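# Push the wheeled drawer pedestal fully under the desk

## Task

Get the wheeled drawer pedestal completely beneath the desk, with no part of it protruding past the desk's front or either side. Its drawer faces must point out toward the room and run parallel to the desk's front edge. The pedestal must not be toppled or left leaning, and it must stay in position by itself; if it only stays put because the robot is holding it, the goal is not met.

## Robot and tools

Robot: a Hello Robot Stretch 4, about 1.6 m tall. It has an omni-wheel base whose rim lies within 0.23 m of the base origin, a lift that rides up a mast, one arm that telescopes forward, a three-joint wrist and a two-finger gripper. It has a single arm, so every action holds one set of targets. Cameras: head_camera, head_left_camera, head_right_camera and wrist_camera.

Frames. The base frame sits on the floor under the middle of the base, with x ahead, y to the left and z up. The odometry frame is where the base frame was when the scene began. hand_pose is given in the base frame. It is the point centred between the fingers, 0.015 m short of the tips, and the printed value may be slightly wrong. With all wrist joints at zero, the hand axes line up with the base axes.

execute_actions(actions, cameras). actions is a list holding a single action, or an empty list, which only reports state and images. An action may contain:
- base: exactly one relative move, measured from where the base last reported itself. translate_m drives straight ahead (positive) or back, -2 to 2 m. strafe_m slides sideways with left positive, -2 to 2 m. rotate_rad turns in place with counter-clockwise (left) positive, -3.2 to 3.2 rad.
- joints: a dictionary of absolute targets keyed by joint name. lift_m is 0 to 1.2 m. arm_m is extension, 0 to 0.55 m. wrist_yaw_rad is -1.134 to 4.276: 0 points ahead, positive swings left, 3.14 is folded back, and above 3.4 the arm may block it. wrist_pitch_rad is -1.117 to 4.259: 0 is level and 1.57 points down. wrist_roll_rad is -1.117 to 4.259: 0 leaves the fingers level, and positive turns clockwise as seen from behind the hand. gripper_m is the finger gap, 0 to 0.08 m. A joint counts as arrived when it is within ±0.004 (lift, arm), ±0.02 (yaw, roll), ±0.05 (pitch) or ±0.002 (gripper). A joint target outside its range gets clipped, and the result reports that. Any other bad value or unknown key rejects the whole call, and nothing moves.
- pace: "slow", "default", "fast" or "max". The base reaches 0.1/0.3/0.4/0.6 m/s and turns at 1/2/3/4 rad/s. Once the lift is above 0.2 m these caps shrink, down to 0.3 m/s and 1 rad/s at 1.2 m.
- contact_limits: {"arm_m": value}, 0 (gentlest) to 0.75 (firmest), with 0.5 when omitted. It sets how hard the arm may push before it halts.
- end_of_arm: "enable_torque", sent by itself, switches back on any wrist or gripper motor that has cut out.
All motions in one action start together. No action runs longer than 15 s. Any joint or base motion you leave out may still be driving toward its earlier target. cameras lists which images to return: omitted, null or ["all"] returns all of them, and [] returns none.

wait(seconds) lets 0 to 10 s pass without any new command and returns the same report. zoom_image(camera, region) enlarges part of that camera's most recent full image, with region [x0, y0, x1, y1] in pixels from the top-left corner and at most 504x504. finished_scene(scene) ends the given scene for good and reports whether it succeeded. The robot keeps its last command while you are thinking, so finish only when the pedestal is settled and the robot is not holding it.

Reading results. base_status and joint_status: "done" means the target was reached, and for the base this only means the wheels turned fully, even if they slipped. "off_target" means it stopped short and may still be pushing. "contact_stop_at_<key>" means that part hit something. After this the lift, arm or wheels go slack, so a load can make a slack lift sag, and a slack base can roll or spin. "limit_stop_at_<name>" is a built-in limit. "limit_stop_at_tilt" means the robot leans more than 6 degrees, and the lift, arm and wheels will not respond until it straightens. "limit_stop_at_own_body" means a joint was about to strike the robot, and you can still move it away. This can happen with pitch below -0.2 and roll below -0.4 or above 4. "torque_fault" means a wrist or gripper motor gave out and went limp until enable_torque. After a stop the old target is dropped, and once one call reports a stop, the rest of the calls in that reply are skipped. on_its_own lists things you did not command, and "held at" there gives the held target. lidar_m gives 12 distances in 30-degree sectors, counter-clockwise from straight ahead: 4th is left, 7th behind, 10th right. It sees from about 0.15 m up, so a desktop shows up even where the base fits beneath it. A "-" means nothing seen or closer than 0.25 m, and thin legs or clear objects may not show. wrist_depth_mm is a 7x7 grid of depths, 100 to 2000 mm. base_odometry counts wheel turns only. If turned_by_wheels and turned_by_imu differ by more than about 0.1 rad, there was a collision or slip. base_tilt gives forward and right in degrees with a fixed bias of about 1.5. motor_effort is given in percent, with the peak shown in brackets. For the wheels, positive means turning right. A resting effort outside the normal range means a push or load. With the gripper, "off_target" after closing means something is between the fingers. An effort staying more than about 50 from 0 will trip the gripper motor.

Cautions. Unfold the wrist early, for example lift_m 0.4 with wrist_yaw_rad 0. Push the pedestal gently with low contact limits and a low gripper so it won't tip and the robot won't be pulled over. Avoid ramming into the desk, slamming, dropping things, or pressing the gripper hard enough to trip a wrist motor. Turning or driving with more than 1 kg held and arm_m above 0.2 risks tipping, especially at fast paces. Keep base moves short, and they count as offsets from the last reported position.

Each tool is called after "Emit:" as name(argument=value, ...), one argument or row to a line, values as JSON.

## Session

Emit:
execute_actions(
  actions=[],
)

Scene clock: 0.00 s.
base_odometry: x=+0.000 y=+0.000 heading=+0.000 (m, m, rad; odometry frame)
turned_by_wheels: +0.000 (rad since the last result)
turned_by_imu: +0.000 (rad since the last result)
base_tilt: forward=-0.8 right=+0.1 (deg)
lidar_m: 1.76 1.75 1.01 0.88 0.87 1.05 1.95 1.81 1.92 1.13 2.40 2.05
base_status: not commanded
joint_positions: lift_m=+0.137 arm_m=+0.001 wrist_yaw_rad=+3.055 wrist_pitch_rad=-0.008 wrist_roll_rad=+0.002 gripper_m=+0.040
joint_status: not commanded
motor_effort: lift_m=+19 arm_m=-1 wrist_yaw_rad=+1 wrist_pitch_rad=-9 wrist_roll_rad=-1 gripper_m=+0 wheel_0=+0 wheel_1=+0 wheel_2=-1 (%)
hand_pose: x=-0.0328 y=+0.1054 z=+0.3166 quat_wxyz=(+0.043, +0.004, +0.001, +0.999) (m; base frame)
wrist_depth_mm: - 145 - - - 1160 891 / - 134 - - - 1118 866 / - 129 200 - - 1138 891 / 113 145 278 - - 1138 866 / 1661 1921 - - - 1118 878 / 1229 1160 1205 1229 1229 1118 931 / 809 854 108 809 118 110 831
pictures: head_camera, head_left_camera, head_right_camera, wrist_camera
Images, in order (width x height): head_camera 420x560, head_left_camera 420x672, head_right_camera 420x672, wrist_camera 616x392.

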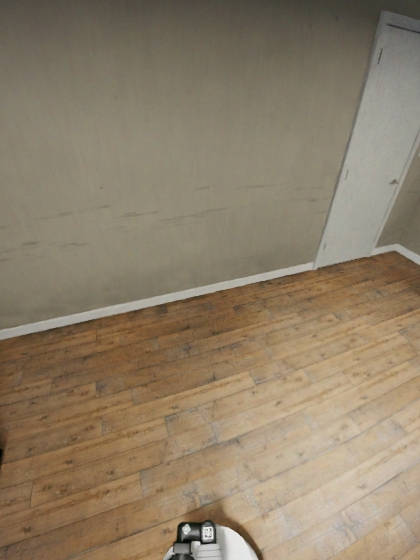

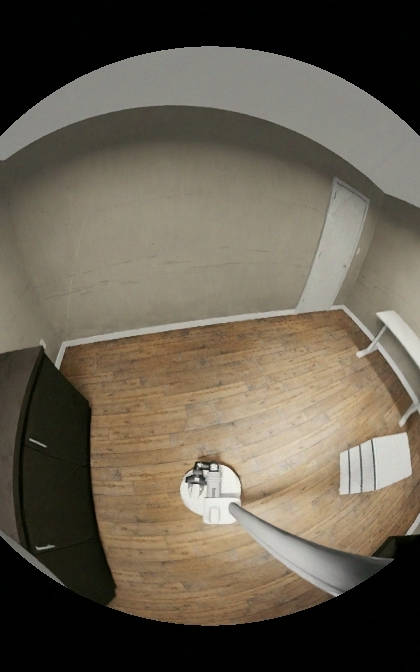

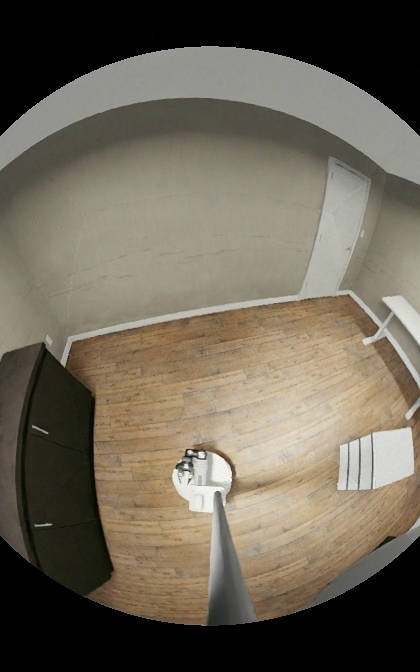

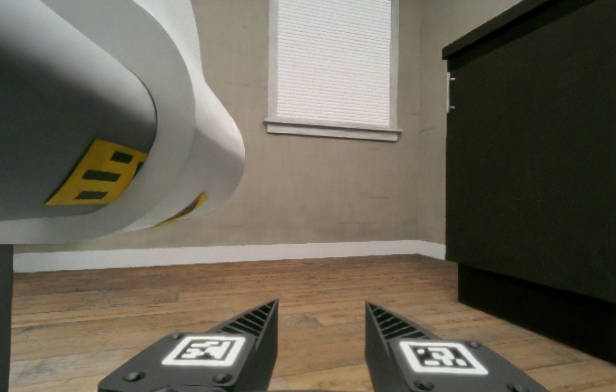

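Emit:
execute_actions(
  actions=[
    {"base":{"rotate_rad":-1.26},"pace":"fast"},
  ],
  cameras=["head_camera"],
)

Emit:
zoom_image(
  camera="head_camera",
  region=[40, 150, 420, 420],
)

Scene clock: 4.47 s.
base_odometry: x=+0.000 y=+0.000 heading=-1.260 (m, m, rad; odometry frame)
turned_by_wheels: -1.260 (rad since the last result)
turned_by_imu: -1.247 (rad since the last result)
base_tilt: forward=-0.8 right=+0.1 (deg)
lidar_m: 1.19 2.43 1.82 1.74 1.21 0.91 0.86 0.93 2.00 1.93 1.79 1.11
base_status: done
joint_positions: lift_m=+0.137 arm_m=+0.001 wrist_yaw_rad=+3.055 wrist_pitch_rad=-0.008 wrist_roll_rad=+0.002 gripper_m=+0.040
joint_status: not commanded
motor_effort: lift_m=+19(19) arm_m=-1(2) wrist_yaw_rad=+1(2) wrist_pitch_rad=-8(10) wrist_roll_rad=+0(2) gripper_m=+0(0) wheel_0=+0(9) wheel_1=-2(4) wheel_2=-1(7) (%)
hand_pose: x=-0.0327 y=+0.1054 z=+0.3166 quat_wxyz=(+0.043, +0.004, +0.001, +0.999) (m; base frame)
wrist_depth_mm: - 145 1025 1025 1042 1042 1060 / - 134 1008 1025 1060 1025 1025 / - 129 200 1042 1025 1042 991 / 113 145 279 1025 1042 1042 1060 / 1042 1042 1042 1025 1042 1042 1042 / 1098 1060 1060 1118 1098 1078 1138 / 809 854 108 809 118 110 842
pictures: head_camera
Images, in order (width x height): head_camera 420x560.

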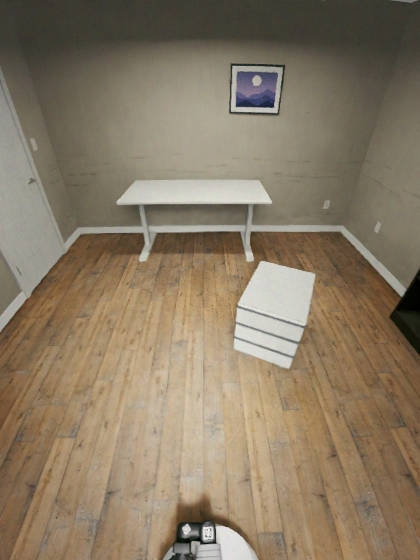

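Region (40, 150, 420, 420) of head_camera's 420x560 image, scaled by 1.326, with more detail than that image has; it fills the top 358 rows of this view, and the rest is white.

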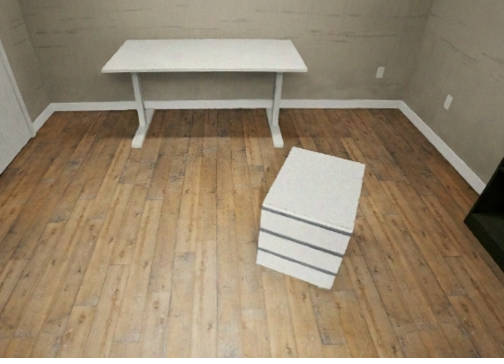

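Emit:
execute_actions(
  actions=[
    {"base":{"strafe_m":-1.07},"pace":"max"},
  ],
  cameras=["head_camera"],
)

Scene clock: 19.93 s.
base_odometry: x=-1.019 y=-0.327 heading=-1.260 (m, m, rad; odometry frame)
turned_by_wheels: +0.000 (rad since the last result)
turned_by_imu: -0.001 (rad since the last result)
base_tilt: forward=-0.8 right=+0.1 (deg)
lidar_m: 1.28 1.07 2.90 2.81 1.29 0.97 0.94 1.22 0.90 0.87 0.89 0.85
base_status: done
joint_positions: lift_m=+0.137 arm_m=+0.001 wrist_yaw_rad=+3.055 wrist_pitch_rad=-0.008 wrist_roll_rad=+0.002 gripper_m=+0.040
joint_status: not commanded
motor_effort: lift_m=+19(19) arm_m=-2(2) wrist_yaw_rad=+1(1) wrist_pitch_rad=-8(9) wrist_roll_rad=-2(1) gripper_m=+0(0) wheel_0=+0(11) wheel_1=-1(15) wheel_2=-1(4) (%)
hand_pose: x=-0.0327 y=+0.1054 z=+0.3166 quat_wxyz=(+0.043, +0.004, +0.001, +0.999) (m; base frame)
wrist_depth_mm: - 145 1661 1708 1078 1098 1078 / - 134 1808 1708 1078 1098 1078 / - 129 200 1661 1098 1078 1098 / 113 145 278 1708 1078 1098 1098 / 1281 1708 1708 1661 1118 1098 1098 / 1205 1182 1182 1160 1138 1160 1160 / 809 866 108 809 118 110 842
pictures: head_camera
Images, in order (width x height): head_camera 420x560.

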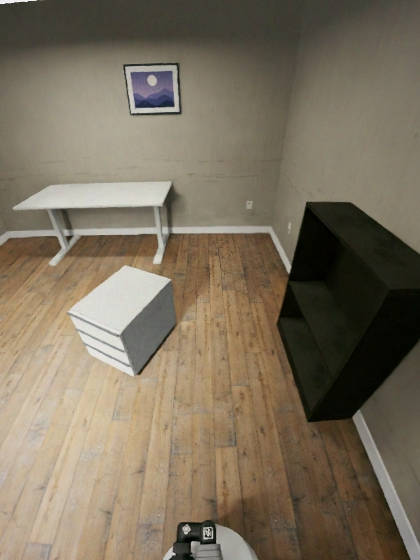

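Emit:
execute_actions(
  actions=[
    {"base":{"translate_m":1.4},"pace":"max"},
  ],
  cameras=["head_camera","head_left_camera"],
)

Scene clock: 27.10 s.
base_odometry: x=-0.591 y=-1.660 heading=-1.261 (m, m, rad; odometry frame)
turned_by_wheels: +0.000 (rad since the last result)
turned_by_imu: -0.005 (rad since the last result)
base_tilt: forward=-0.8 right=+0.1 (deg)
lidar_m: 1.25 1.00 0.25 0.25 0.28 2.39 2.35 0.89 0.66 0.61 1.00 1.42
base_status: done
joint_positions: lift_m=+0.137 arm_m=+0.001 wrist_yaw_rad=+3.055 wrist_pitch_rad=-0.008 wrist_roll_rad=+0.002 gripper_m=+0.040
joint_status: not commanded
motor_effort: lift_m=+19(19) arm_m=-2(1) wrist_yaw_rad=+1(0) wrist_pitch_rad=-8(9) wrist_roll_rad=+0(1) gripper_m=+0(0) wheel_0=-1(4) wheel_1=+0(5) wheel_2=+0(17) (%)
hand_pose: x=-0.0327 y=+0.1054 z=+0.3166 quat_wxyz=(+0.043, +0.004, +0.001, +0.999) (m; base frame)
wrist_depth_mm: - 145 - - - - - / - 134 - - - - - / - 128 200 - - - 387 / 113 145 278 - - - 387 / 1336 - - - - - 382 / 1229 1205 1205 1182 1229 1205 384 / 809 866 108 820 118 110 387
pictures: head_camera, head_left_camera
Images, in order (width x height): head_camera 420x560, head_left_camera 420x672.

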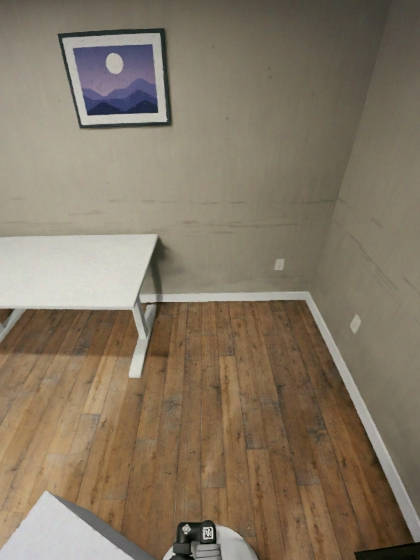

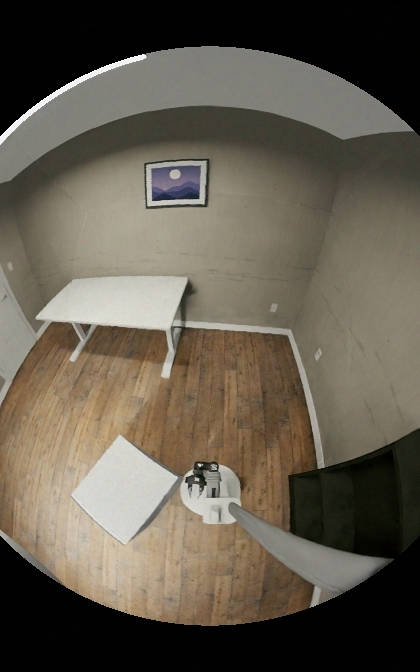

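Emit:
execute_actions(
  actions=[
    {"base":{"strafe_m":0.25}},
  ],
  cameras=["head_camera","head_left_camera"],
)

Scene clock: 31.07 s.
base_odometry: x=-0.353 y=-1.584 heading=-1.261 (m, m, rad; odometry frame)
turned_by_wheels: +0.000 (rad since the last result)
turned_by_imu: -0.002 (rad since the last result)
base_tilt: forward=-0.8 right=+0.1 (deg)
lidar_m: 0.94 0.99 0.25 0.25 0.25 0.31 2.31 1.68 0.92 0.87 1.25 1.73
base_status: done
joint_positions: lift_m=+0.137 arm_m=+0.001 wrist_yaw_rad=+3.055 wrist_pitch_rad=-0.008 wrist_roll_rad=+0.002 gripper_m=+0.040
joint_status: not commanded
motor_effort: lift_m=+19(19) arm_m=-2(1) wrist_yaw_rad=+0(1) wrist_pitch_rad=-9(9) wrist_roll_rad=-1(1) gripper_m=+0(0) wheel_0=-5(18) wheel_1=+1(16) wheel_2=+0(3) (%)
hand_pose: x=-0.0327 y=+0.1054 z=+0.3166 quat_wxyz=(+0.043, +0.004, +0.001, +0.999) (m; base frame)
wrist_depth_mm: - 145 - - - 238 168 / - 134 - - - 236 167 / - 129 200 - - 236 167 / 113 145 279 - - 236 167 / 1618 - - - 1756 234 167 / 1229 1182 1205 1182 375 232 167 / 820 854 108 798 118 110 162
pictures: head_camera, head_left_camera
Images, in order (width x height): head_camera 420x560, head_left_camera 420x672.

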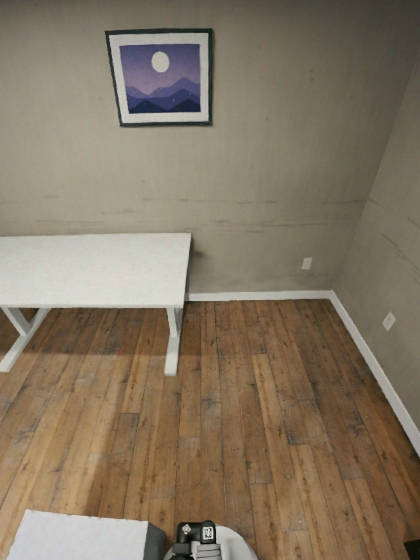

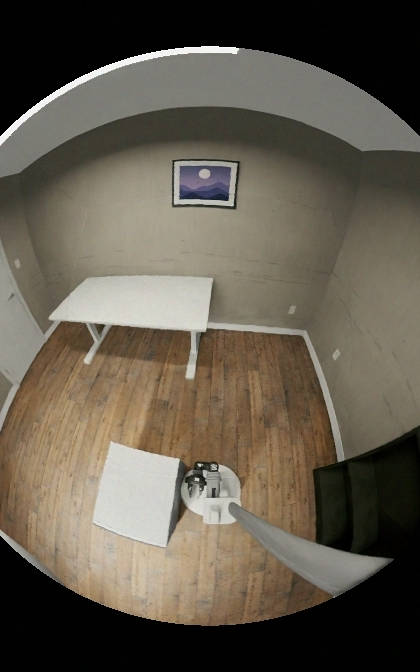

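Working as planned.

Emit:
execute_actions(
  actions=[
    {"base":{"strafe_m":0.22}},
  ],
  cameras=["head_camera","head_left_camera"],
)

Scene clock: 39.40 s.
base_odometry: x=-0.144 y=-1.517 heading=-1.261 (m, m, rad; odometry frame)
turned_by_wheels: +0.000 (rad since the last result)
turned_by_imu: -0.001 (rad since the last result)
base_tilt: forward=-0.8 right=+0.1 (deg)
lidar_m: 0.95 1.01 0.25 0.25 0.25 0.25 2.31 1.96 1.13 1.06 1.48 1.79
base_status: done
joint_positions: lift_m=+0.137 arm_m=+0.001 wrist_yaw_rad=+3.055 wrist_pitch_rad=-0.008 wrist_roll_rad=+0.002 gripper_m=+0.040
joint_status: not commanded
motor_effort: lift_m=+19(19) arm_m=-2(1) wrist_yaw_rad=+1(1) wrist_pitch_rad=-8(9) wrist_roll_rad=-1(1) gripper_m=+0(0) wheel_0=-3(20) wheel_1=+2(19) wheel_2=+1(1) (%)
hand_pose: x=-0.0327 y=+0.1054 z=+0.3166 quat_wxyz=(+0.043, +0.004, +0.001, +0.999) (m; base frame)
wrist_depth_mm: - 145 - - - 202 162 / - 135 - - 298 200 161 / - 128 200 - 296 200 163 / 113 145 278 - 296 200 163 / 1661 - - - 296 200 163 / 1182 1205 1205 1098 258 200 162 / 798 878 108 707 118 110 157
pictures: head_camera, head_left_camera
Images, in order (width x height): head_camera 420x560, head_left_camera 420x672.

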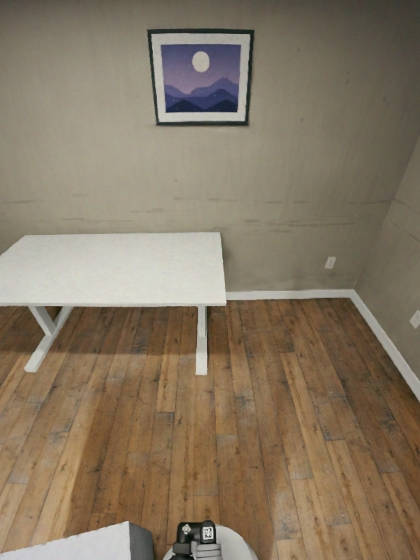

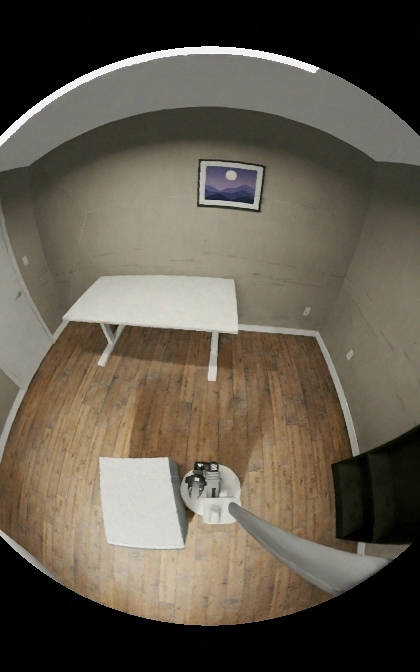

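Emit:
execute_actions(
  actions=[
    {"base":{"translate_m":-0.72},"joints":{"lift_m":0.78}},
  ],
  cameras=["head_camera"],
)

Scene clock: 46.83 s.
base_odometry: x=-0.363 y=-0.831 heading=-1.261 (m, m, rad; odometry frame)
turned_by_wheels: +0.000 (rad since the last result)
turned_by_imu: +0.001 (rad since the last result)
base_tilt: forward=-0.8 right=+0.1 (deg)
lidar_m: 1.67 0.34 0.43 2.33 2.48 1.63 1.60 1.94 1.42 1.08 1.11 2.07
base_status: done
joint_positions: lift_m=+0.780 arm_m=+0.001 wrist_yaw_rad=+3.055 wrist_pitch_rad=-0.008 wrist_roll_rad=+0.002 gripper_m=+0.040
joint_status: all done
motor_effort: lift_m=+24(25) arm_m=-1(1) wrist_yaw_rad=+1(1) wrist_pitch_rad=-8(9) wrist_roll_rad=-1(1) gripper_m=+0(0) wheel_0=+0(14) wheel_1=+1(0) wheel_2=-2(11) (%)
hand_pose: x=-0.0327 y=+0.1054 z=+0.9595 quat_wxyz=(+0.043, +0.004, +0.001, +0.999) (m; base frame)
wrist_depth_mm: - 145 - - - - - / - 134 - - - - - / - 128 200 - - - - / 113 145 279 - - - - / 1921 - 1808 1756 1756 1808 1708 / - - 1708 1756 1756 1756 1661 / - - 108 1863 118 111 1808
pictures: head_camera
Images, in order (width x height): head_camera 420x560.

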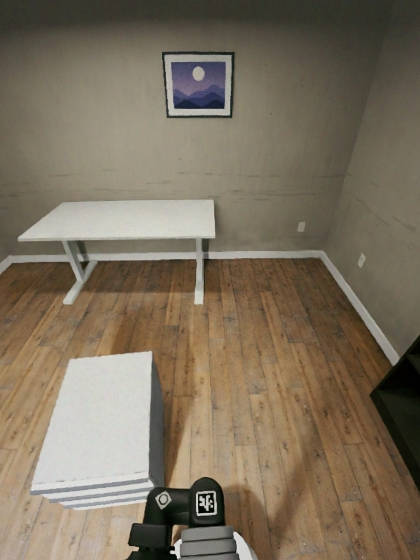

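Emit:
execute_actions(
  actions=[
    {"base":{"strafe_m":0.49},"pace":"fast"},
  ],
  cameras=["head_camera"],
)

Emit:
execute_actions(
  actions=[
    {"base":{"translate_m":0.4}},
  ],
  cameras=["head_camera"],
)

Scene clock: 57.50 s.
base_odometry: x=+0.103 y=-0.682 heading=-1.261 (m, m, rad; odometry frame)
turned_by_wheels: +0.000 (rad since the last result)
turned_by_imu: -0.001 (rad since the last result)
base_tilt: forward=-0.8 right=+0.1 (deg)
lidar_m: 0.26 0.27 1.88 1.84 1.96 1.59 1.57 1.68 1.93 1.53 1.63 0.30
base_status: done
joint_positions: lift_m=+0.780 arm_m=+0.001 wrist_yaw_rad=+3.055 wrist_pitch_rad=-0.008 wrist_roll_rad=+0.002 gripper_m=+0.040
joint_status: not commanded
motor_effort: lift_m=+23(23) arm_m=-2(2) wrist_yaw_rad=+2(1) wrist_pitch_rad=-8(8) wrist_roll_rad=-1(1) gripper_m=+0(0) wheel_0=+1(8) wheel_1=+0(14) wheel_2=+0(2) (%)
hand_pose: x=-0.0327 y=+0.1054 z=+0.9596 quat_wxyz=(+0.043, +0.004, +0.001, +0.999) (m; base frame)
wrist_depth_mm: - 145 - - - - - / - 134 - - - - - / - 129 201 - - - - / 113 145 279 - - - - / - 1708 1661 1661 1708 - - / - 1756 1756 1756 1708 - - / - 1756 108 1708 118 110 -
pictures: head_camera
Images, in order (width x height): head_camera 420x560.

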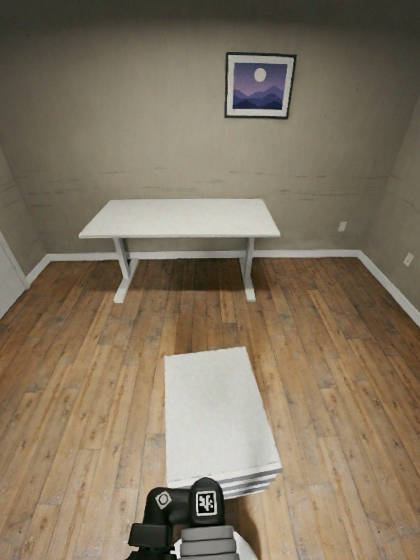

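Scene clock: 60.30 s.
base_odometry: x=+0.225 y=-1.062 heading=-1.261 (m, m, rad; odometry frame)
turned_by_wheels: +0.000 (rad since the last result)
turned_by_imu: +0.009 (rad since the last result)
base_tilt: forward=-0.8 right=+0.1 (deg)
lidar_m: 0.25 0.25 1.89 1.79 1.92 2.02 1.98 2.12 1.63 1.57 0.28 0.25
base_status: done
joint_positions: lift_m=+0.780 arm_m=+0.001 wrist_yaw_rad=+3.055 wrist_pitch_rad=-0.008 wrist_roll_rad=+0.002 gripper_m=+0.040
joint_status: not commanded
motor_effort: lift_m=+22(23) arm_m=-2(2) wrist_yaw_rad=+1(3) wrist_pitch_rad=-9(9) wrist_roll_rad=-1(1) gripper_m=+0(0) wheel_0=+3(17) wheel_1=+2(14) wheel_2=-5(21) (%)
hand_pose: x=-0.0327 y=+0.1054 z=+0.9596 quat_wxyz=(+0.043, +0.004, +0.001, +0.999) (m; base frame)
wrist_depth_mm: - 145 - - - - - / - 134 - - - - - / - 129 202 - - - - / 113 145 279 - - - - / - - - - - - - / - - - - - - - / - - 108 - 118 110 -
pictures: head_camera
Images, in order (width x height): head_camera 420x560.

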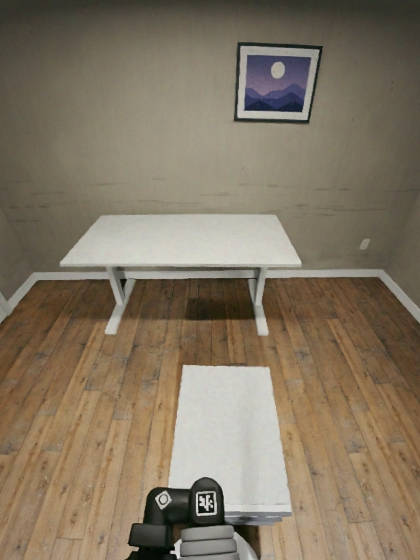

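Emit:
execute_actions(
  actions=[
    {"base":{"strafe_m":-0.055},"pace":"fast"},
  ],
  cameras=[],
)

Emit:
execute_actions(
  actions=[
    {"base":{"translate_m":0.4}},
  ],
  cameras=["head_camera"],
)

Scene clock: 66.80 s.
base_odometry: x=+0.173 y=-1.079 heading=-1.260 (m, m, rad; odometry frame)
turned_by_wheels: +0.000 (rad since the last result)
turned_by_imu: +0.000 (rad since the last result)
base_tilt: forward=-0.8 right=+0.1 (deg)
lidar_m: 0.25 0.25 1.94 1.87 2.01 2.02 1.93 2.13 1.60 1.51 0.25 0.25
base_status: done
joint_positions: lift_m=+0.780 arm_m=+0.001 wrist_yaw_rad=+3.055 wrist_pitch_rad=-0.008 wrist_roll_rad=+0.002 gripper_m=+0.040
joint_status: not commanded
motor_effort: lift_m=+22(22) arm_m=-2(2) wrist_yaw_rad=+1(1) wrist_pitch_rad=-10(9) wrist_roll_rad=-1(0) gripper_m=+0(0) wheel_0=+6(17) wheel_1=+4(5) wheel_2=-5(7) (%)
hand_pose: x=-0.0327 y=+0.1054 z=+0.9596 quat_wxyz=(+0.043, +0.004, +0.001, +0.999) (m; base frame)
wrist_depth_mm: - 146 - - - - - / - 134 - - - - - / - 129 200 - - - - / 113 145 278 - - - - / - - - - - - - / - - - - - - - / - - 107 - 118 111 -
pictures: none
No camera images: the call's "cameras" was empty. Leave "cameras" out to get every camera's image.

Scene clock: 69.60 s.
base_odometry: x=+0.295 y=-1.460 heading=-1.261 (m, m, rad; odometry frame)
turned_by_wheels: +0.000 (rad since the last result)
turned_by_imu: -0.003 (rad since the last result)
base_tilt: forward=-0.8 right=+0.1 (deg)
lidar_m: 0.25 0.27 1.91 1.87 1.96 2.42 2.37 2.53 1.58 1.54 0.25 0.25
base_status: done
joint_positions: lift_m=+0.780 arm_m=+0.001 wrist_yaw_rad=+3.055 wrist_pitch_rad=-0.008 wrist_roll_rad=+0.002 gripper_m=+0.040
joint_status: not commanded
motor_effort: lift_m=+22(22) arm_m=-2(2) wrist_yaw_rad=+1(1) wrist_pitch_rad=-8(9) wrist_roll_rad=-1(0) gripper_m=+0(0) wheel_0=+1(9) wheel_1=+1(12) wheel_2=-3(15) (%)
hand_pose: x=-0.0327 y=+0.1054 z=+0.9596 quat_wxyz=(+0.043, +0.004, +0.001, +0.999) (m; base frame)
wrist_depth_mm: - 145 - - - - - / - 134 - - - - - / - 129 201 - - - - / 113 145 279 - - - - / - - - - - - - / - - - - - - - / - - 108 - 118 111 -
pictures: head_camera
Images, in order (width x height): head_camera 420x560.

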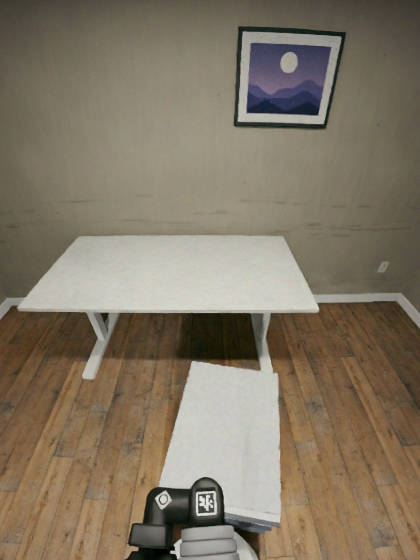

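Emit:
execute_actions(
  actions=[
    {"base":{"strafe_m":-0.16}},
  ],
  cameras=["head_camera"],
)

Emit:
execute_actions(
  actions=[
    {"base":{"translate_m":0.08}},
  ],
  cameras=["head_camera"],
)

Scene clock: 74.70 s.
base_odometry: x=+0.143 y=-1.508 heading=-1.260 (m, m, rad; odometry frame)
turned_by_wheels: +0.001 (rad since the last result)
turned_by_imu: +0.000 (rad since the last result)
base_tilt: forward=-0.8 right=+0.1 (deg)
lidar_m: 0.25 0.25 0.36 2.01 2.14 2.45 2.38 2.35 1.44 1.40 1.79 0.25
base_status: done
joint_positions: lift_m=+0.780 arm_m=+0.001 wrist_yaw_rad=+3.055 wrist_pitch_rad=-0.008 wrist_roll_rad=+0.002 gripper_m=+0.040
joint_status: not commanded
motor_effort: lift_m=+22(22) arm_m=-2(2) wrist_yaw_rad=+1(1) wrist_pitch_rad=-10(8) wrist_roll_rad=-1(1) gripper_m=+0(0) wheel_0=+7(15) wheel_1=+2(4) wheel_2=-3(7) (%)
hand_pose: x=-0.0327 y=+0.1054 z=+0.9596 quat_wxyz=(+0.043, +0.004, +0.001, +0.999) (m; base frame)
wrist_depth_mm: - 146 - - - - - / - 135 - - - - - / - 129 200 - - - - / 113 145 279 - - - - / - - - - - - - / - - - - - - - / - - 108 - 118 110 -
pictures: head_camera
Images, in order (width x height): head_camera 420x560.

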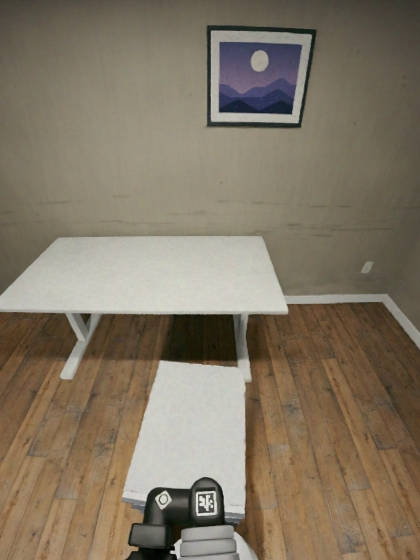

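Scene clock: 76.10 s.
base_odometry: x=+0.167 y=-1.584 heading=-1.260 (m, m, rad; odometry frame)
turned_by_wheels: +0.000 (rad since the last result)
turned_by_imu: -0.001 (rad since the last result)
base_tilt: forward=-0.8 right=+0.1 (deg)
lidar_m: 0.25 0.25 0.36 1.99 2.14 2.50 2.45 2.34 1.43 1.38 1.79 0.26
base_status: done
joint_positions: lift_m=+0.780 arm_m=+0.001 wrist_yaw_rad=+3.055 wrist_pitch_rad=-0.008 wrist_roll_rad=+0.002 gripper_m=+0.040
joint_status: not commanded
motor_effort: lift_m=+22(22) arm_m=-2(1) wrist_yaw_rad=+1(1) wrist_pitch_rad=-8(9) wrist_roll_rad=-1(1) gripper_m=+0(0) wheel_0=+1(9) wheel_1=+2(9) wheel_2=-5(23) (%)
hand_pose: x=-0.0327 y=+0.1054 z=+0.9596 quat_wxyz=(+0.043, +0.004, +0.001, +0.999) (m; base frame)
wrist_depth_mm: - 145 - - - - - / - 134 - - - - - / - 129 200 - - - - / 113 145 278 - - - - / - - - - - - - / - - - - - - - / - - 108 - 118 111 -
pictures: head_camera
Images, in order (width x height): head_camera 420x560.

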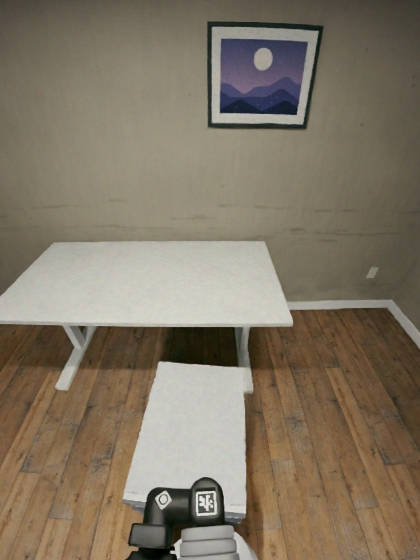

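Emit:
execute_actions(
  actions=[
    {"base":{"strafe_m":-0.06}},
  ],
  cameras=[],
)

Emit:
execute_actions(
  actions=[
    {"base":{"translate_m":0.1}},
  ],
  cameras=["head_camera"],
)

Scene clock: 80.37 s.
base_odometry: x=+0.110 y=-1.602 heading=-1.260 (m, m, rad; odometry frame)
turned_by_wheels: +0.000 (rad since the last result)
turned_by_imu: +0.000 (rad since the last result)
base_tilt: forward=-0.8 right=+0.1 (deg)
lidar_m: 0.25 0.25 0.33 2.08 2.20 2.53 2.46 2.24 1.39 1.34 1.73 0.26
base_status: done
joint_positions: lift_m=+0.780 arm_m=+0.001 wrist_yaw_rad=+3.055 wrist_pitch_rad=-0.008 wrist_roll_rad=+0.002 gripper_m=+0.040
joint_status: not commanded
motor_effort: lift_m=+22(22) arm_m=-1(2) wrist_yaw_rad=+1(1) wrist_pitch_rad=-8(7) wrist_roll_rad=-1(2) gripper_m=+0(0) wheel_0=+6(18) wheel_1=+2(10) wheel_2=-3(4) (%)
hand_pose: x=-0.0327 y=+0.1054 z=+0.9596 quat_wxyz=(+0.043, +0.004, +0.001, +0.999) (m; base frame)
wrist_depth_mm: - 145 - - - - - / - 134 - - - - - / - 129 200 - - - - / 113 145 279 - - - - / - - - - - - - / - - - - - - - / - - 107 - 118 110 -
pictures: none
No camera images: the call's "cameras" was empty. Leave "cameras" out to get every camera's image.

Scene clock: 81.90 s.
base_odometry: x=+0.140 y=-1.698 heading=-1.260 (m, m, rad; odometry frame)
turned_by_wheels: +0.000 (rad since the last result)
turned_by_imu: -0.001 (rad since the last result)
base_tilt: forward=-0.7 right=+0.1 (deg)
lidar_m: 0.25 0.25 0.32 2.06 2.20 2.66 2.57 2.25 1.35 1.34 1.70 0.25
base_status: done
joint_positions: lift_m=+0.780 arm_m=+0.001 wrist_yaw_rad=+3.055 wrist_pitch_rad=-0.008 wrist_roll_rad=+0.002 gripper_m=+0.040
joint_status: not commanded
motor_effort: lift_m=+22(22) arm_m=-2(1) wrist_yaw_rad=+1(1) wrist_pitch_rad=-9(9) wrist_roll_rad=-1(1) gripper_m=+0(0) wheel_0=+0(11) wheel_1=+2(12) wheel_2=-6(14) (%)
hand_pose: x=-0.0327 y=+0.1054 z=+0.9596 quat_wxyz=(+0.043, +0.004, +0.001, +0.999) (m; base frame)
wrist_depth_mm: - 145 - - - - - / - 135 - - - - - / - 128 201 - - - - / 113 145 279 - - - - / - - - - - - - / - - - - - - - / - - 108 - 118 110 -
pictures: head_camera
Images, in order (width x height): head_camera 420x560.

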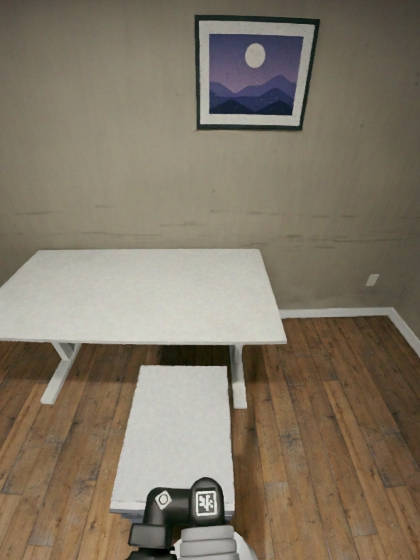

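Emit:
execute_actions(
  actions=[
    {"base":{"strafe_m":0.11},"pace":"fast"},
  ],
  cameras=[],
)

Emit:
execute_actions(
  actions=[
    {"base":{"translate_m":0.2}},
  ],
  cameras=["head_camera","head_right_camera"],
)

Emit:
zoom_image(
  camera="head_camera",
  region=[60, 360, 360, 560],
)

Scene clock: 86.27 s.
base_odometry: x=+0.245 y=-1.664 heading=-1.260 (m, m, rad; odometry frame)
turned_by_wheels: +0.000 (rad since the last result)
turned_by_imu: +0.000 (rad since the last result)
base_tilt: forward=-0.7 right=+0.1 (deg)
lidar_m: 0.25 0.25 1.13 1.96 2.07 2.66 2.54 2.39 1.49 1.45 1.82 0.25
base_status: done
joint_positions: lift_m=+0.780 arm_m=+0.001 wrist_yaw_rad=+3.055 wrist_pitch_rad=-0.008 wrist_roll_rad=+0.002 gripper_m=+0.040
joint_status: not commanded
motor_effort: lift_m=+22(22) arm_m=-2(2) wrist_yaw_rad=+1(0) wrist_pitch_rad=-9(9) wrist_roll_rad=-2(1) gripper_m=+0(0) wheel_0=-1(9) wheel_1=+0(9) wheel_2=-1(5) (%)
hand_pose: x=-0.0327 y=+0.1054 z=+0.9596 quat_wxyz=(+0.043, +0.004, +0.001, +0.999) (m; base frame)
wrist_depth_mm: - 145 - - - - - / - 135 - - - - - / - 129 200 - - - - / 113 145 279 - - - - / - - - - - - - / - - - - - - - / - - 108 - 118 110 -
pictures: none
No camera images: the call's "cameras" was empty. Leave "cameras" out to get every camera's image.

Scene clock: 88.33 s.
base_odometry: x=+0.306 y=-1.854 heading=-1.260 (m, m, rad; odometry frame)
turned_by_wheels: +0.000 (rad since the last result)
turned_by_imu: -0.001 (rad since the last result)
base_tilt: forward=-0.8 right=+0.0 (deg)
lidar_m: 0.25 0.25 0.86 1.93 2.08 2.85 2.76 2.44 1.47 1.56 1.83 0.25
base_status: done
joint_positions: lift_m=+0.780 arm_m=+0.001 wrist_yaw_rad=+3.055 wrist_pitch_rad=-0.008 wrist_roll_rad=+0.002 gripper_m=+0.040
joint_status: not commanded
motor_effort: lift_m=+22(22) arm_m=-2(2) wrist_yaw_rad=+1(2) wrist_pitch_rad=-11(8) wrist_roll_rad=-1(0) gripper_m=+0(0) wheel_0=+2(9) wheel_1=+2(6) wheel_2=-3(21) (%)
hand_pose: x=-0.0327 y=+0.1054 z=+0.9596 quat_wxyz=(+0.043, +0.004, +0.001, +0.999) (m; base frame)
wrist_depth_mm: - 145 - - - - - / - 135 - - - - - / - 129 201 - - - - / 113 145 279 - - - - / - - - - - - - / - - - - - - - / - - 108 - 117 110 -
pictures: head_camera, head_right_camera
Images, in order (width x height): head_camera 420x560, head_right_camera 420x672.

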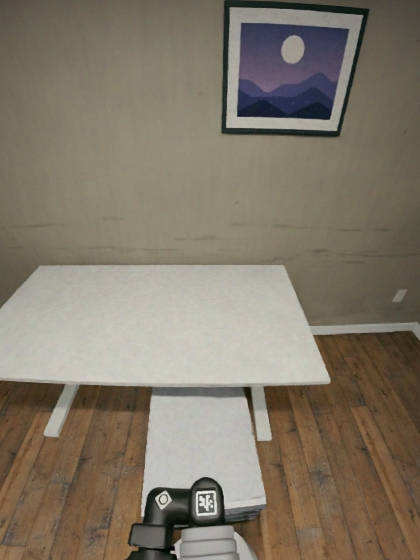

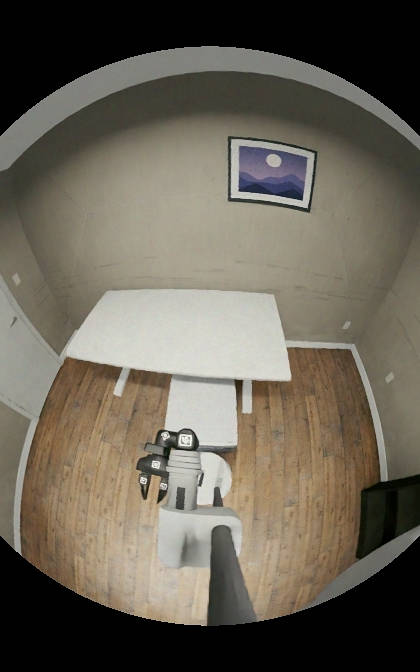

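Region (60, 360, 360, 560) of head_camera's 420x560 image, scaled by 1.680, with more detail than that image has.

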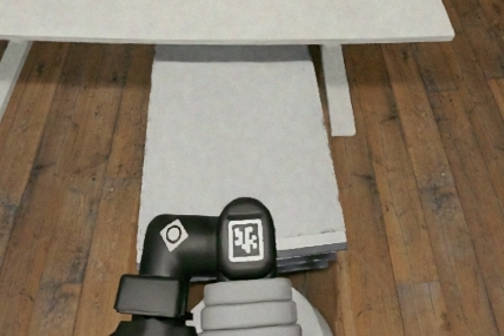

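Emit:
execute_actions(
  actions=[
    {"base":{"strafe_m":0.13},"pace":"fast"},
  ],
  cameras=[],
)

Emit:
execute_actions(
  actions=[
    {"base":{"translate_m":0.2}},
  ],
  cameras=["head_camera"],
)

Emit:
zoom_image(
  camera="head_camera",
  region=[100, 380, 400, 560],
)

Scene clock: 92.90 s.
base_odometry: x=+0.430 y=-1.814 heading=-1.260 (m, m, rad; odometry frame)
turned_by_wheels: +0.000 (rad since the last result)
turned_by_imu: +0.000 (rad since the last result)
base_tilt: forward=-0.8 right=+0.1 (deg)
lidar_m: 0.25 0.57 0.84 1.82 1.93 2.75 2.76 2.61 1.59 1.63 0.29 0.25
base_status: done
joint_positions: lift_m=+0.780 arm_m=+0.001 wrist_yaw_rad=+3.055 wrist_pitch_rad=-0.008 wrist_roll_rad=+0.002 gripper_m=+0.040
joint_status: not commanded
motor_effort: lift_m=+22(22) arm_m=-2(1) wrist_yaw_rad=+1(1) wrist_pitch_rad=-8(9) wrist_roll_rad=-1(1) gripper_m=+0(0) wheel_0=+2(9) wheel_1=+1(15) wheel_2=-4(2) (%)
hand_pose: x=-0.0327 y=+0.1054 z=+0.9596 quat_wxyz=(+0.043, +0.004, +0.001, +0.999) (m; base frame)
wrist_depth_mm: - 145 - - - - - / - 135 - - - - - / - 129 200 - - - - / 113 145 281 - - - - / - - - - - - - / - - - - - - - / - - 108 - 118 110 -
pictures: none
No camera images: the call's "cameras" was empty. Leave "cameras" out to get every camera's image.

Scene clock: 94.97 s.
base_odometry: x=+0.491 y=-2.004 heading=-1.260 (m, m, rad; odometry frame)
turned_by_wheels: +0.000 (rad since the last result)
turned_by_imu: +0.000 (rad since the last result)
base_tilt: forward=-0.8 right=+0.1 (deg)
lidar_m: 0.25 0.37 0.53 1.80 1.91 2.73 2.94 2.59 1.67 1.90 0.25 0.25
base_status: done
joint_positions: lift_m=+0.780 arm_m=+0.001 wrist_yaw_rad=+3.055 wrist_pitch_rad=-0.008 wrist_roll_rad=+0.002 gripper_m=+0.040
joint_status: not commanded
motor_effort: lift_m=+22(22) arm_m=-2(2) wrist_yaw_rad=+2(1) wrist_pitch_rad=-9(7) wrist_roll_rad=+0(1) gripper_m=+0(0) wheel_0=+4(15) wheel_1=+3(7) wheel_2=-5(25) (%)
hand_pose: x=-0.0327 y=+0.1054 z=+0.9596 quat_wxyz=(+0.043, +0.004, +0.001, +0.999) (m; base frame)
wrist_depth_mm: - 145 - - - - - / - 135 - - - - - / - 129 201 - - - - / 113 145 278 - - - - / - - - - - - - / - - - - - - - / - - 108 - 118 110 -
pictures: head_camera
Images, in order (width x height): head_camera 420x560.

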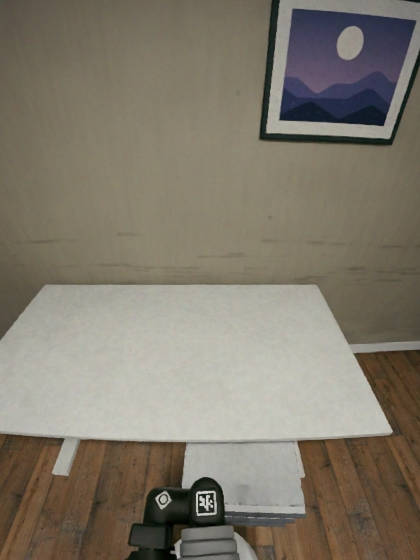

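Region (100, 380, 400, 560) of head_camera's 420x560 image, scaled by 1.680, with more detail than that image has; it fills the top 302 rows of this view, and the rest is white.

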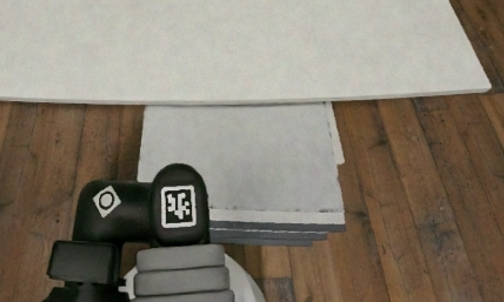

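Emit:
execute_actions(
  actions=[
    {"base":{"strafe_m":-0.18},"pace":"fast"},
  ],
  cameras=[],
)

Emit:
execute_actions(
  actions=[
    {"base":{"translate_m":0.2}},
  ],
  cameras=[],
)

Emit:
execute_actions(
  actions=[
    {"base":{"translate_m":-0.35},"pace":"max"},
  ],
  cameras=["head_camera"],
)

Emit:
zoom_image(
  camera="head_camera",
  region=[20, 350, 360, 540],
)

Scene clock: 101.13 s.
base_odometry: x=+0.320 y=-2.059 heading=-1.260 (m, m, rad; odometry frame)
turned_by_wheels: +0.000 (rad since the last result)
turned_by_imu: -0.001 (rad since the last result)
base_tilt: forward=-0.8 right=+0.1 (deg)
lidar_m: 0.25 0.26 0.57 1.95 2.12 2.98 2.94 1.96 1.53 1.69 0.48 0.25
base_status: done
joint_positions: lift_m=+0.780 arm_m=+0.001 wrist_yaw_rad=+3.055 wrist_pitch_rad=-0.008 wrist_roll_rad=+0.002 gripper_m=+0.040
joint_status: not commanded
motor_effort: lift_m=+22(22) arm_m=-2(1) wrist_yaw_rad=+1(1) wrist_pitch_rad=-6(8) wrist_roll_rad=-1(1) gripper_m=+0(0) wheel_0=+4(16) wheel_1=+3(9) wheel_2=-6(4) (%)
hand_pose: x=-0.0327 y=+0.1054 z=+0.9596 quat_wxyz=(+0.043, +0.004, +0.001, +0.999) (m; base frame)
wrist_depth_mm: - 145 - - - - - / - 135 - - - - - / - 129 200 - - - - / 113 145 278 - - - - / - - - - - - - / - - - - - - - / - - 108 - 118 110 -
pictures: none
No camera images: the call's "cameras" was empty. Leave "cameras" out to get every camera's image.

Scene clock: 103.20 s.
base_odometry: x=+0.381 y=-2.250 heading=-1.260 (m, m, rad; odometry frame)
turned_by_wheels: +0.000 (rad since the last result)
turned_by_imu: -0.002 (rad since the last result)
base_tilt: forward=-0.8 right=+0.1 (deg)
lidar_m: 0.25 0.25 0.26 0.79 2.09 2.95 3.16 1.98 1.63 1.72 0.25 0.25
base_status: done
joint_positions: lift_m=+0.780 arm_m=+0.001 wrist_yaw_rad=+3.055 wrist_pitch_rad=-0.008 wrist_roll_rad=+0.002 gripper_m=+0.040
joint_status: not commanded
motor_effort: lift_m=+22(22) arm_m=-2(2) wrist_yaw_rad=+1(0) wrist_pitch_rad=-9(7) wrist_roll_rad=-1(1) gripper_m=+0(0) wheel_0=+0(6) wheel_1=+2(14) wheel_2=-6(22) (%)
hand_pose: x=-0.0327 y=+0.1054 z=+0.9596 quat_wxyz=(+0.043, +0.004, +0.001, +0.999) (m; base frame)
wrist_depth_mm: - 145 - - - - - / - 135 - - - - - / - 129 200 - - - - / 113 145 279 - - - - / - - - - - - - / - - - - - - - / - - 108 - 118 110 -
pictures: none
No camera images: the call's "cameras" was empty. Leave "cameras" out to get every camera's image.

Scene clock: 105.57 s.
base_odometry: x=+0.274 y=-1.916 heading=-1.260 (m, m, rad; odometry frame)
turned_by_wheels: +0.000 (rad since the last result)
turned_by_imu: +0.001 (rad since the last result)
base_tilt: forward=-0.8 right=+0.1 (deg)
lidar_m: 0.47 0.52 0.73 1.97 2.11 2.88 2.80 2.37 1.46 1.71 1.77 0.50
base_status: done
joint_positions: lift_m=+0.780 arm_m=+0.001 wrist_yaw_rad=+3.055 wrist_pitch_rad=-0.008 wrist_roll_rad=+0.002 gripper_m=+0.040
joint_status: not commanded
motor_effort: lift_m=+22(22) arm_m=-2(1) wrist_yaw_rad=+1(1) wrist_pitch_rad=-10(9) wrist_roll_rad=-1(1) gripper_m=+0(0) wheel_0=-1(7) wheel_1=+1(1) wheel_2=+0(14) (%)
hand_pose: x=-0.0327 y=+0.1054 z=+0.9596 quat_wxyz=(+0.043, +0.004, +0.001, +0.999) (m; base frame)
wrist_depth_mm: - 145 - - - - - / - 134 - - - - - / - 129 200 - - - - / 113 145 279 - - - - / - - - - - - - / - - - - - - - / - - 108 - 118 110 -
pictures: head_camera
Images, in order (width x height): head_camera 420x560.

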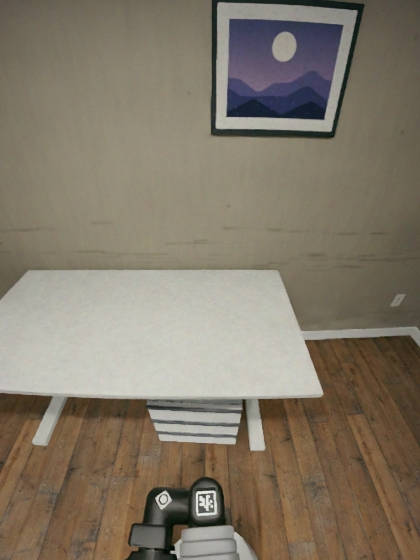

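Region (20, 350, 360, 540) of head_camera's 420x560 image, scaled by 1.482, with more detail than that image has; it fills the top 282 rows of this view, and the rest is white.

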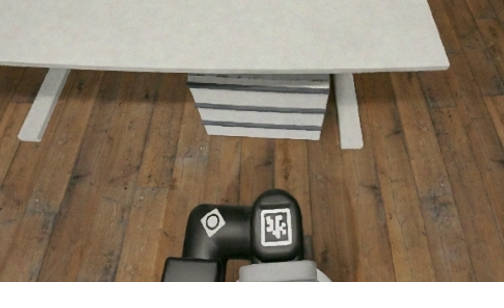

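Emit:
execute_actions(
  actions=[
    {"base":{"strafe_m":-0.05},"pace":"fast"},
  ],
  cameras=[],
)

Emit:
execute_actions(
  actions=[
    {"base":{"translate_m":0.39}},
  ],
  cameras=[],
)

Emit:
execute_actions(
  actions=[
    {"base":{"translate_m":-0.35},"pace":"fast"},
  ],
  cameras=["head_camera"],
)

Emit:
zoom_image(
  camera="head_camera",
  region=[20, 350, 360, 540],
)

Scene clock: 111.50 s.
base_odometry: x=+0.226 y=-1.932 heading=-1.260 (m, m, rad; odometry frame)
turned_by_wheels: +0.000 (rad since the last result)
turned_by_imu: +0.000 (rad since the last result)
base_tilt: forward=-0.8 right=+0.1 (deg)
lidar_m: 0.47 0.52 0.78 2.03 2.13 2.90 2.80 2.30 1.42 1.65 1.74 0.48
base_status: done
joint_positions: lift_m=+0.780 arm_m=+0.001 wrist_yaw_rad=+3.055 wrist_pitch_rad=-0.008 wrist_roll_rad=+0.002 gripper_m=+0.040
joint_status: not commanded
motor_effort: lift_m=+22(22) arm_m=-1(1) wrist_yaw_rad=+1(1) wrist_pitch_rad=-8(9) wrist_roll_rad=+0(1) gripper_m=+0(0) wheel_0=-1(8) wheel_1=+1(9) wheel_2=+0(0) (%)
hand_pose: x=-0.0327 y=+0.1054 z=+0.9596 quat_wxyz=(+0.043, +0.004, +0.001, +0.999) (m; base frame)
wrist_depth_mm: - 145 - - - - - / - 134 - - - - - / - 128 200 - - - - / 113 145 278 - - - - / - - - - - - - / - - - - - - - / - - 108 - 118 110 -
pictures: none
No camera images: the call's "cameras" was empty. Leave "cameras" out to get every camera's image.

Scene clock: 114.30 s.
base_odometry: x=+0.345 y=-2.303 heading=-1.260 (m, m, rad; odometry frame)
turned_by_wheels: +0.000 (rad since the last result)
turned_by_imu: +0.001 (rad since the last result)
base_tilt: forward=-0.8 right=+0.1 (deg)
lidar_m: 0.25 0.25 0.25 0.61 2.14 3.03 3.21 1.91 1.59 0.34 0.25 0.25
base_status: done
joint_positions: lift_m=+0.780 arm_m=+0.001 wrist_yaw_rad=+3.055 wrist_pitch_rad=-0.008 wrist_roll_rad=+0.002 gripper_m=+0.040
joint_status: not commanded
motor_effort: lift_m=+22(22) arm_m=-2(2) wrist_yaw_rad=+2(4) wrist_pitch_rad=-9(9) wrist_roll_rad=+0(1) gripper_m=+0(0) wheel_0=-1(3) wheel_1=+3(8) wheel_2=-6(14) (%)
hand_pose: x=-0.0327 y=+0.1055 z=+0.9597 quat_wxyz=(+0.043, +0.004, +0.001, +0.999) (m; base frame)
wrist_depth_mm: - 145 - - - - - / - 134 - - - - - / - 129 200 - - - - / 113 145 278 - - - - / - - - - - - - / - - - - - - - / - - 108 - 118 110 -
pictures: none
No camera images: the call's "cameras" was empty. Leave "cameras" out to get every camera's image.

Scene clock: 116.57 s.
base_odometry: x=+0.238 y=-1.970 heading=-1.260 (m, m, rad; odometry frame)
turned_by_wheels: +0.000 (rad since the last result)
turned_by_imu: +0.001 (rad since the last result)
base_tilt: forward=-0.7 right=+0.1 (deg)
lidar_m: 0.44 0.48 0.66 2.03 2.15 2.92 2.86 2.30 1.42 1.63 1.71 0.45
base_status: done
joint_positions: lift_m=+0.780 arm_m=+0.001 wrist_yaw_rad=+3.055 wrist_pitch_rad=-0.008 wrist_roll_rad=+0.002 gripper_m=+0.040
joint_status: not commanded
motor_effort: lift_m=+22(22) arm_m=-2(2) wrist_yaw_rad=+2(2) wrist_pitch_rad=-8(9) wrist_roll_rad=+0(1) gripper_m=+0(0) wheel_0=+0(7) wheel_1=+0(10) wheel_2=+0(7) (%)
hand_pose: x=-0.0327 y=+0.1055 z=+0.9597 quat_wxyz=(+0.043, +0.004, +0.001, +0.999) (m; base frame)
wrist_depth_mm: - 145 - - - - - / - 134 - - - - - / - 129 200 - - - - / 113 145 279 - - - - / - - - - - - - / - - - - - - - / - - 107 - 118 110 -
pictures: head_camera
Images, in order (width x height): head_camera 420x560.

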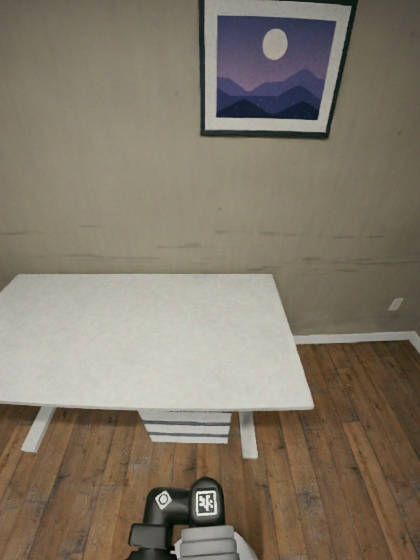

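Region (20, 350, 360, 540) of head_camera's 420x560 image, scaled by 1.482, with more detail than that image has; it fills the top 282 rows of this view, and the rest is white.

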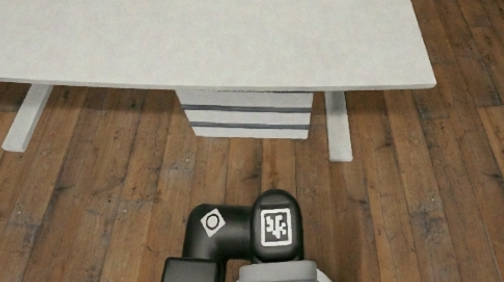

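Emit:
finished_scene(
  scene=2,
)

The scene is finished: the task was done.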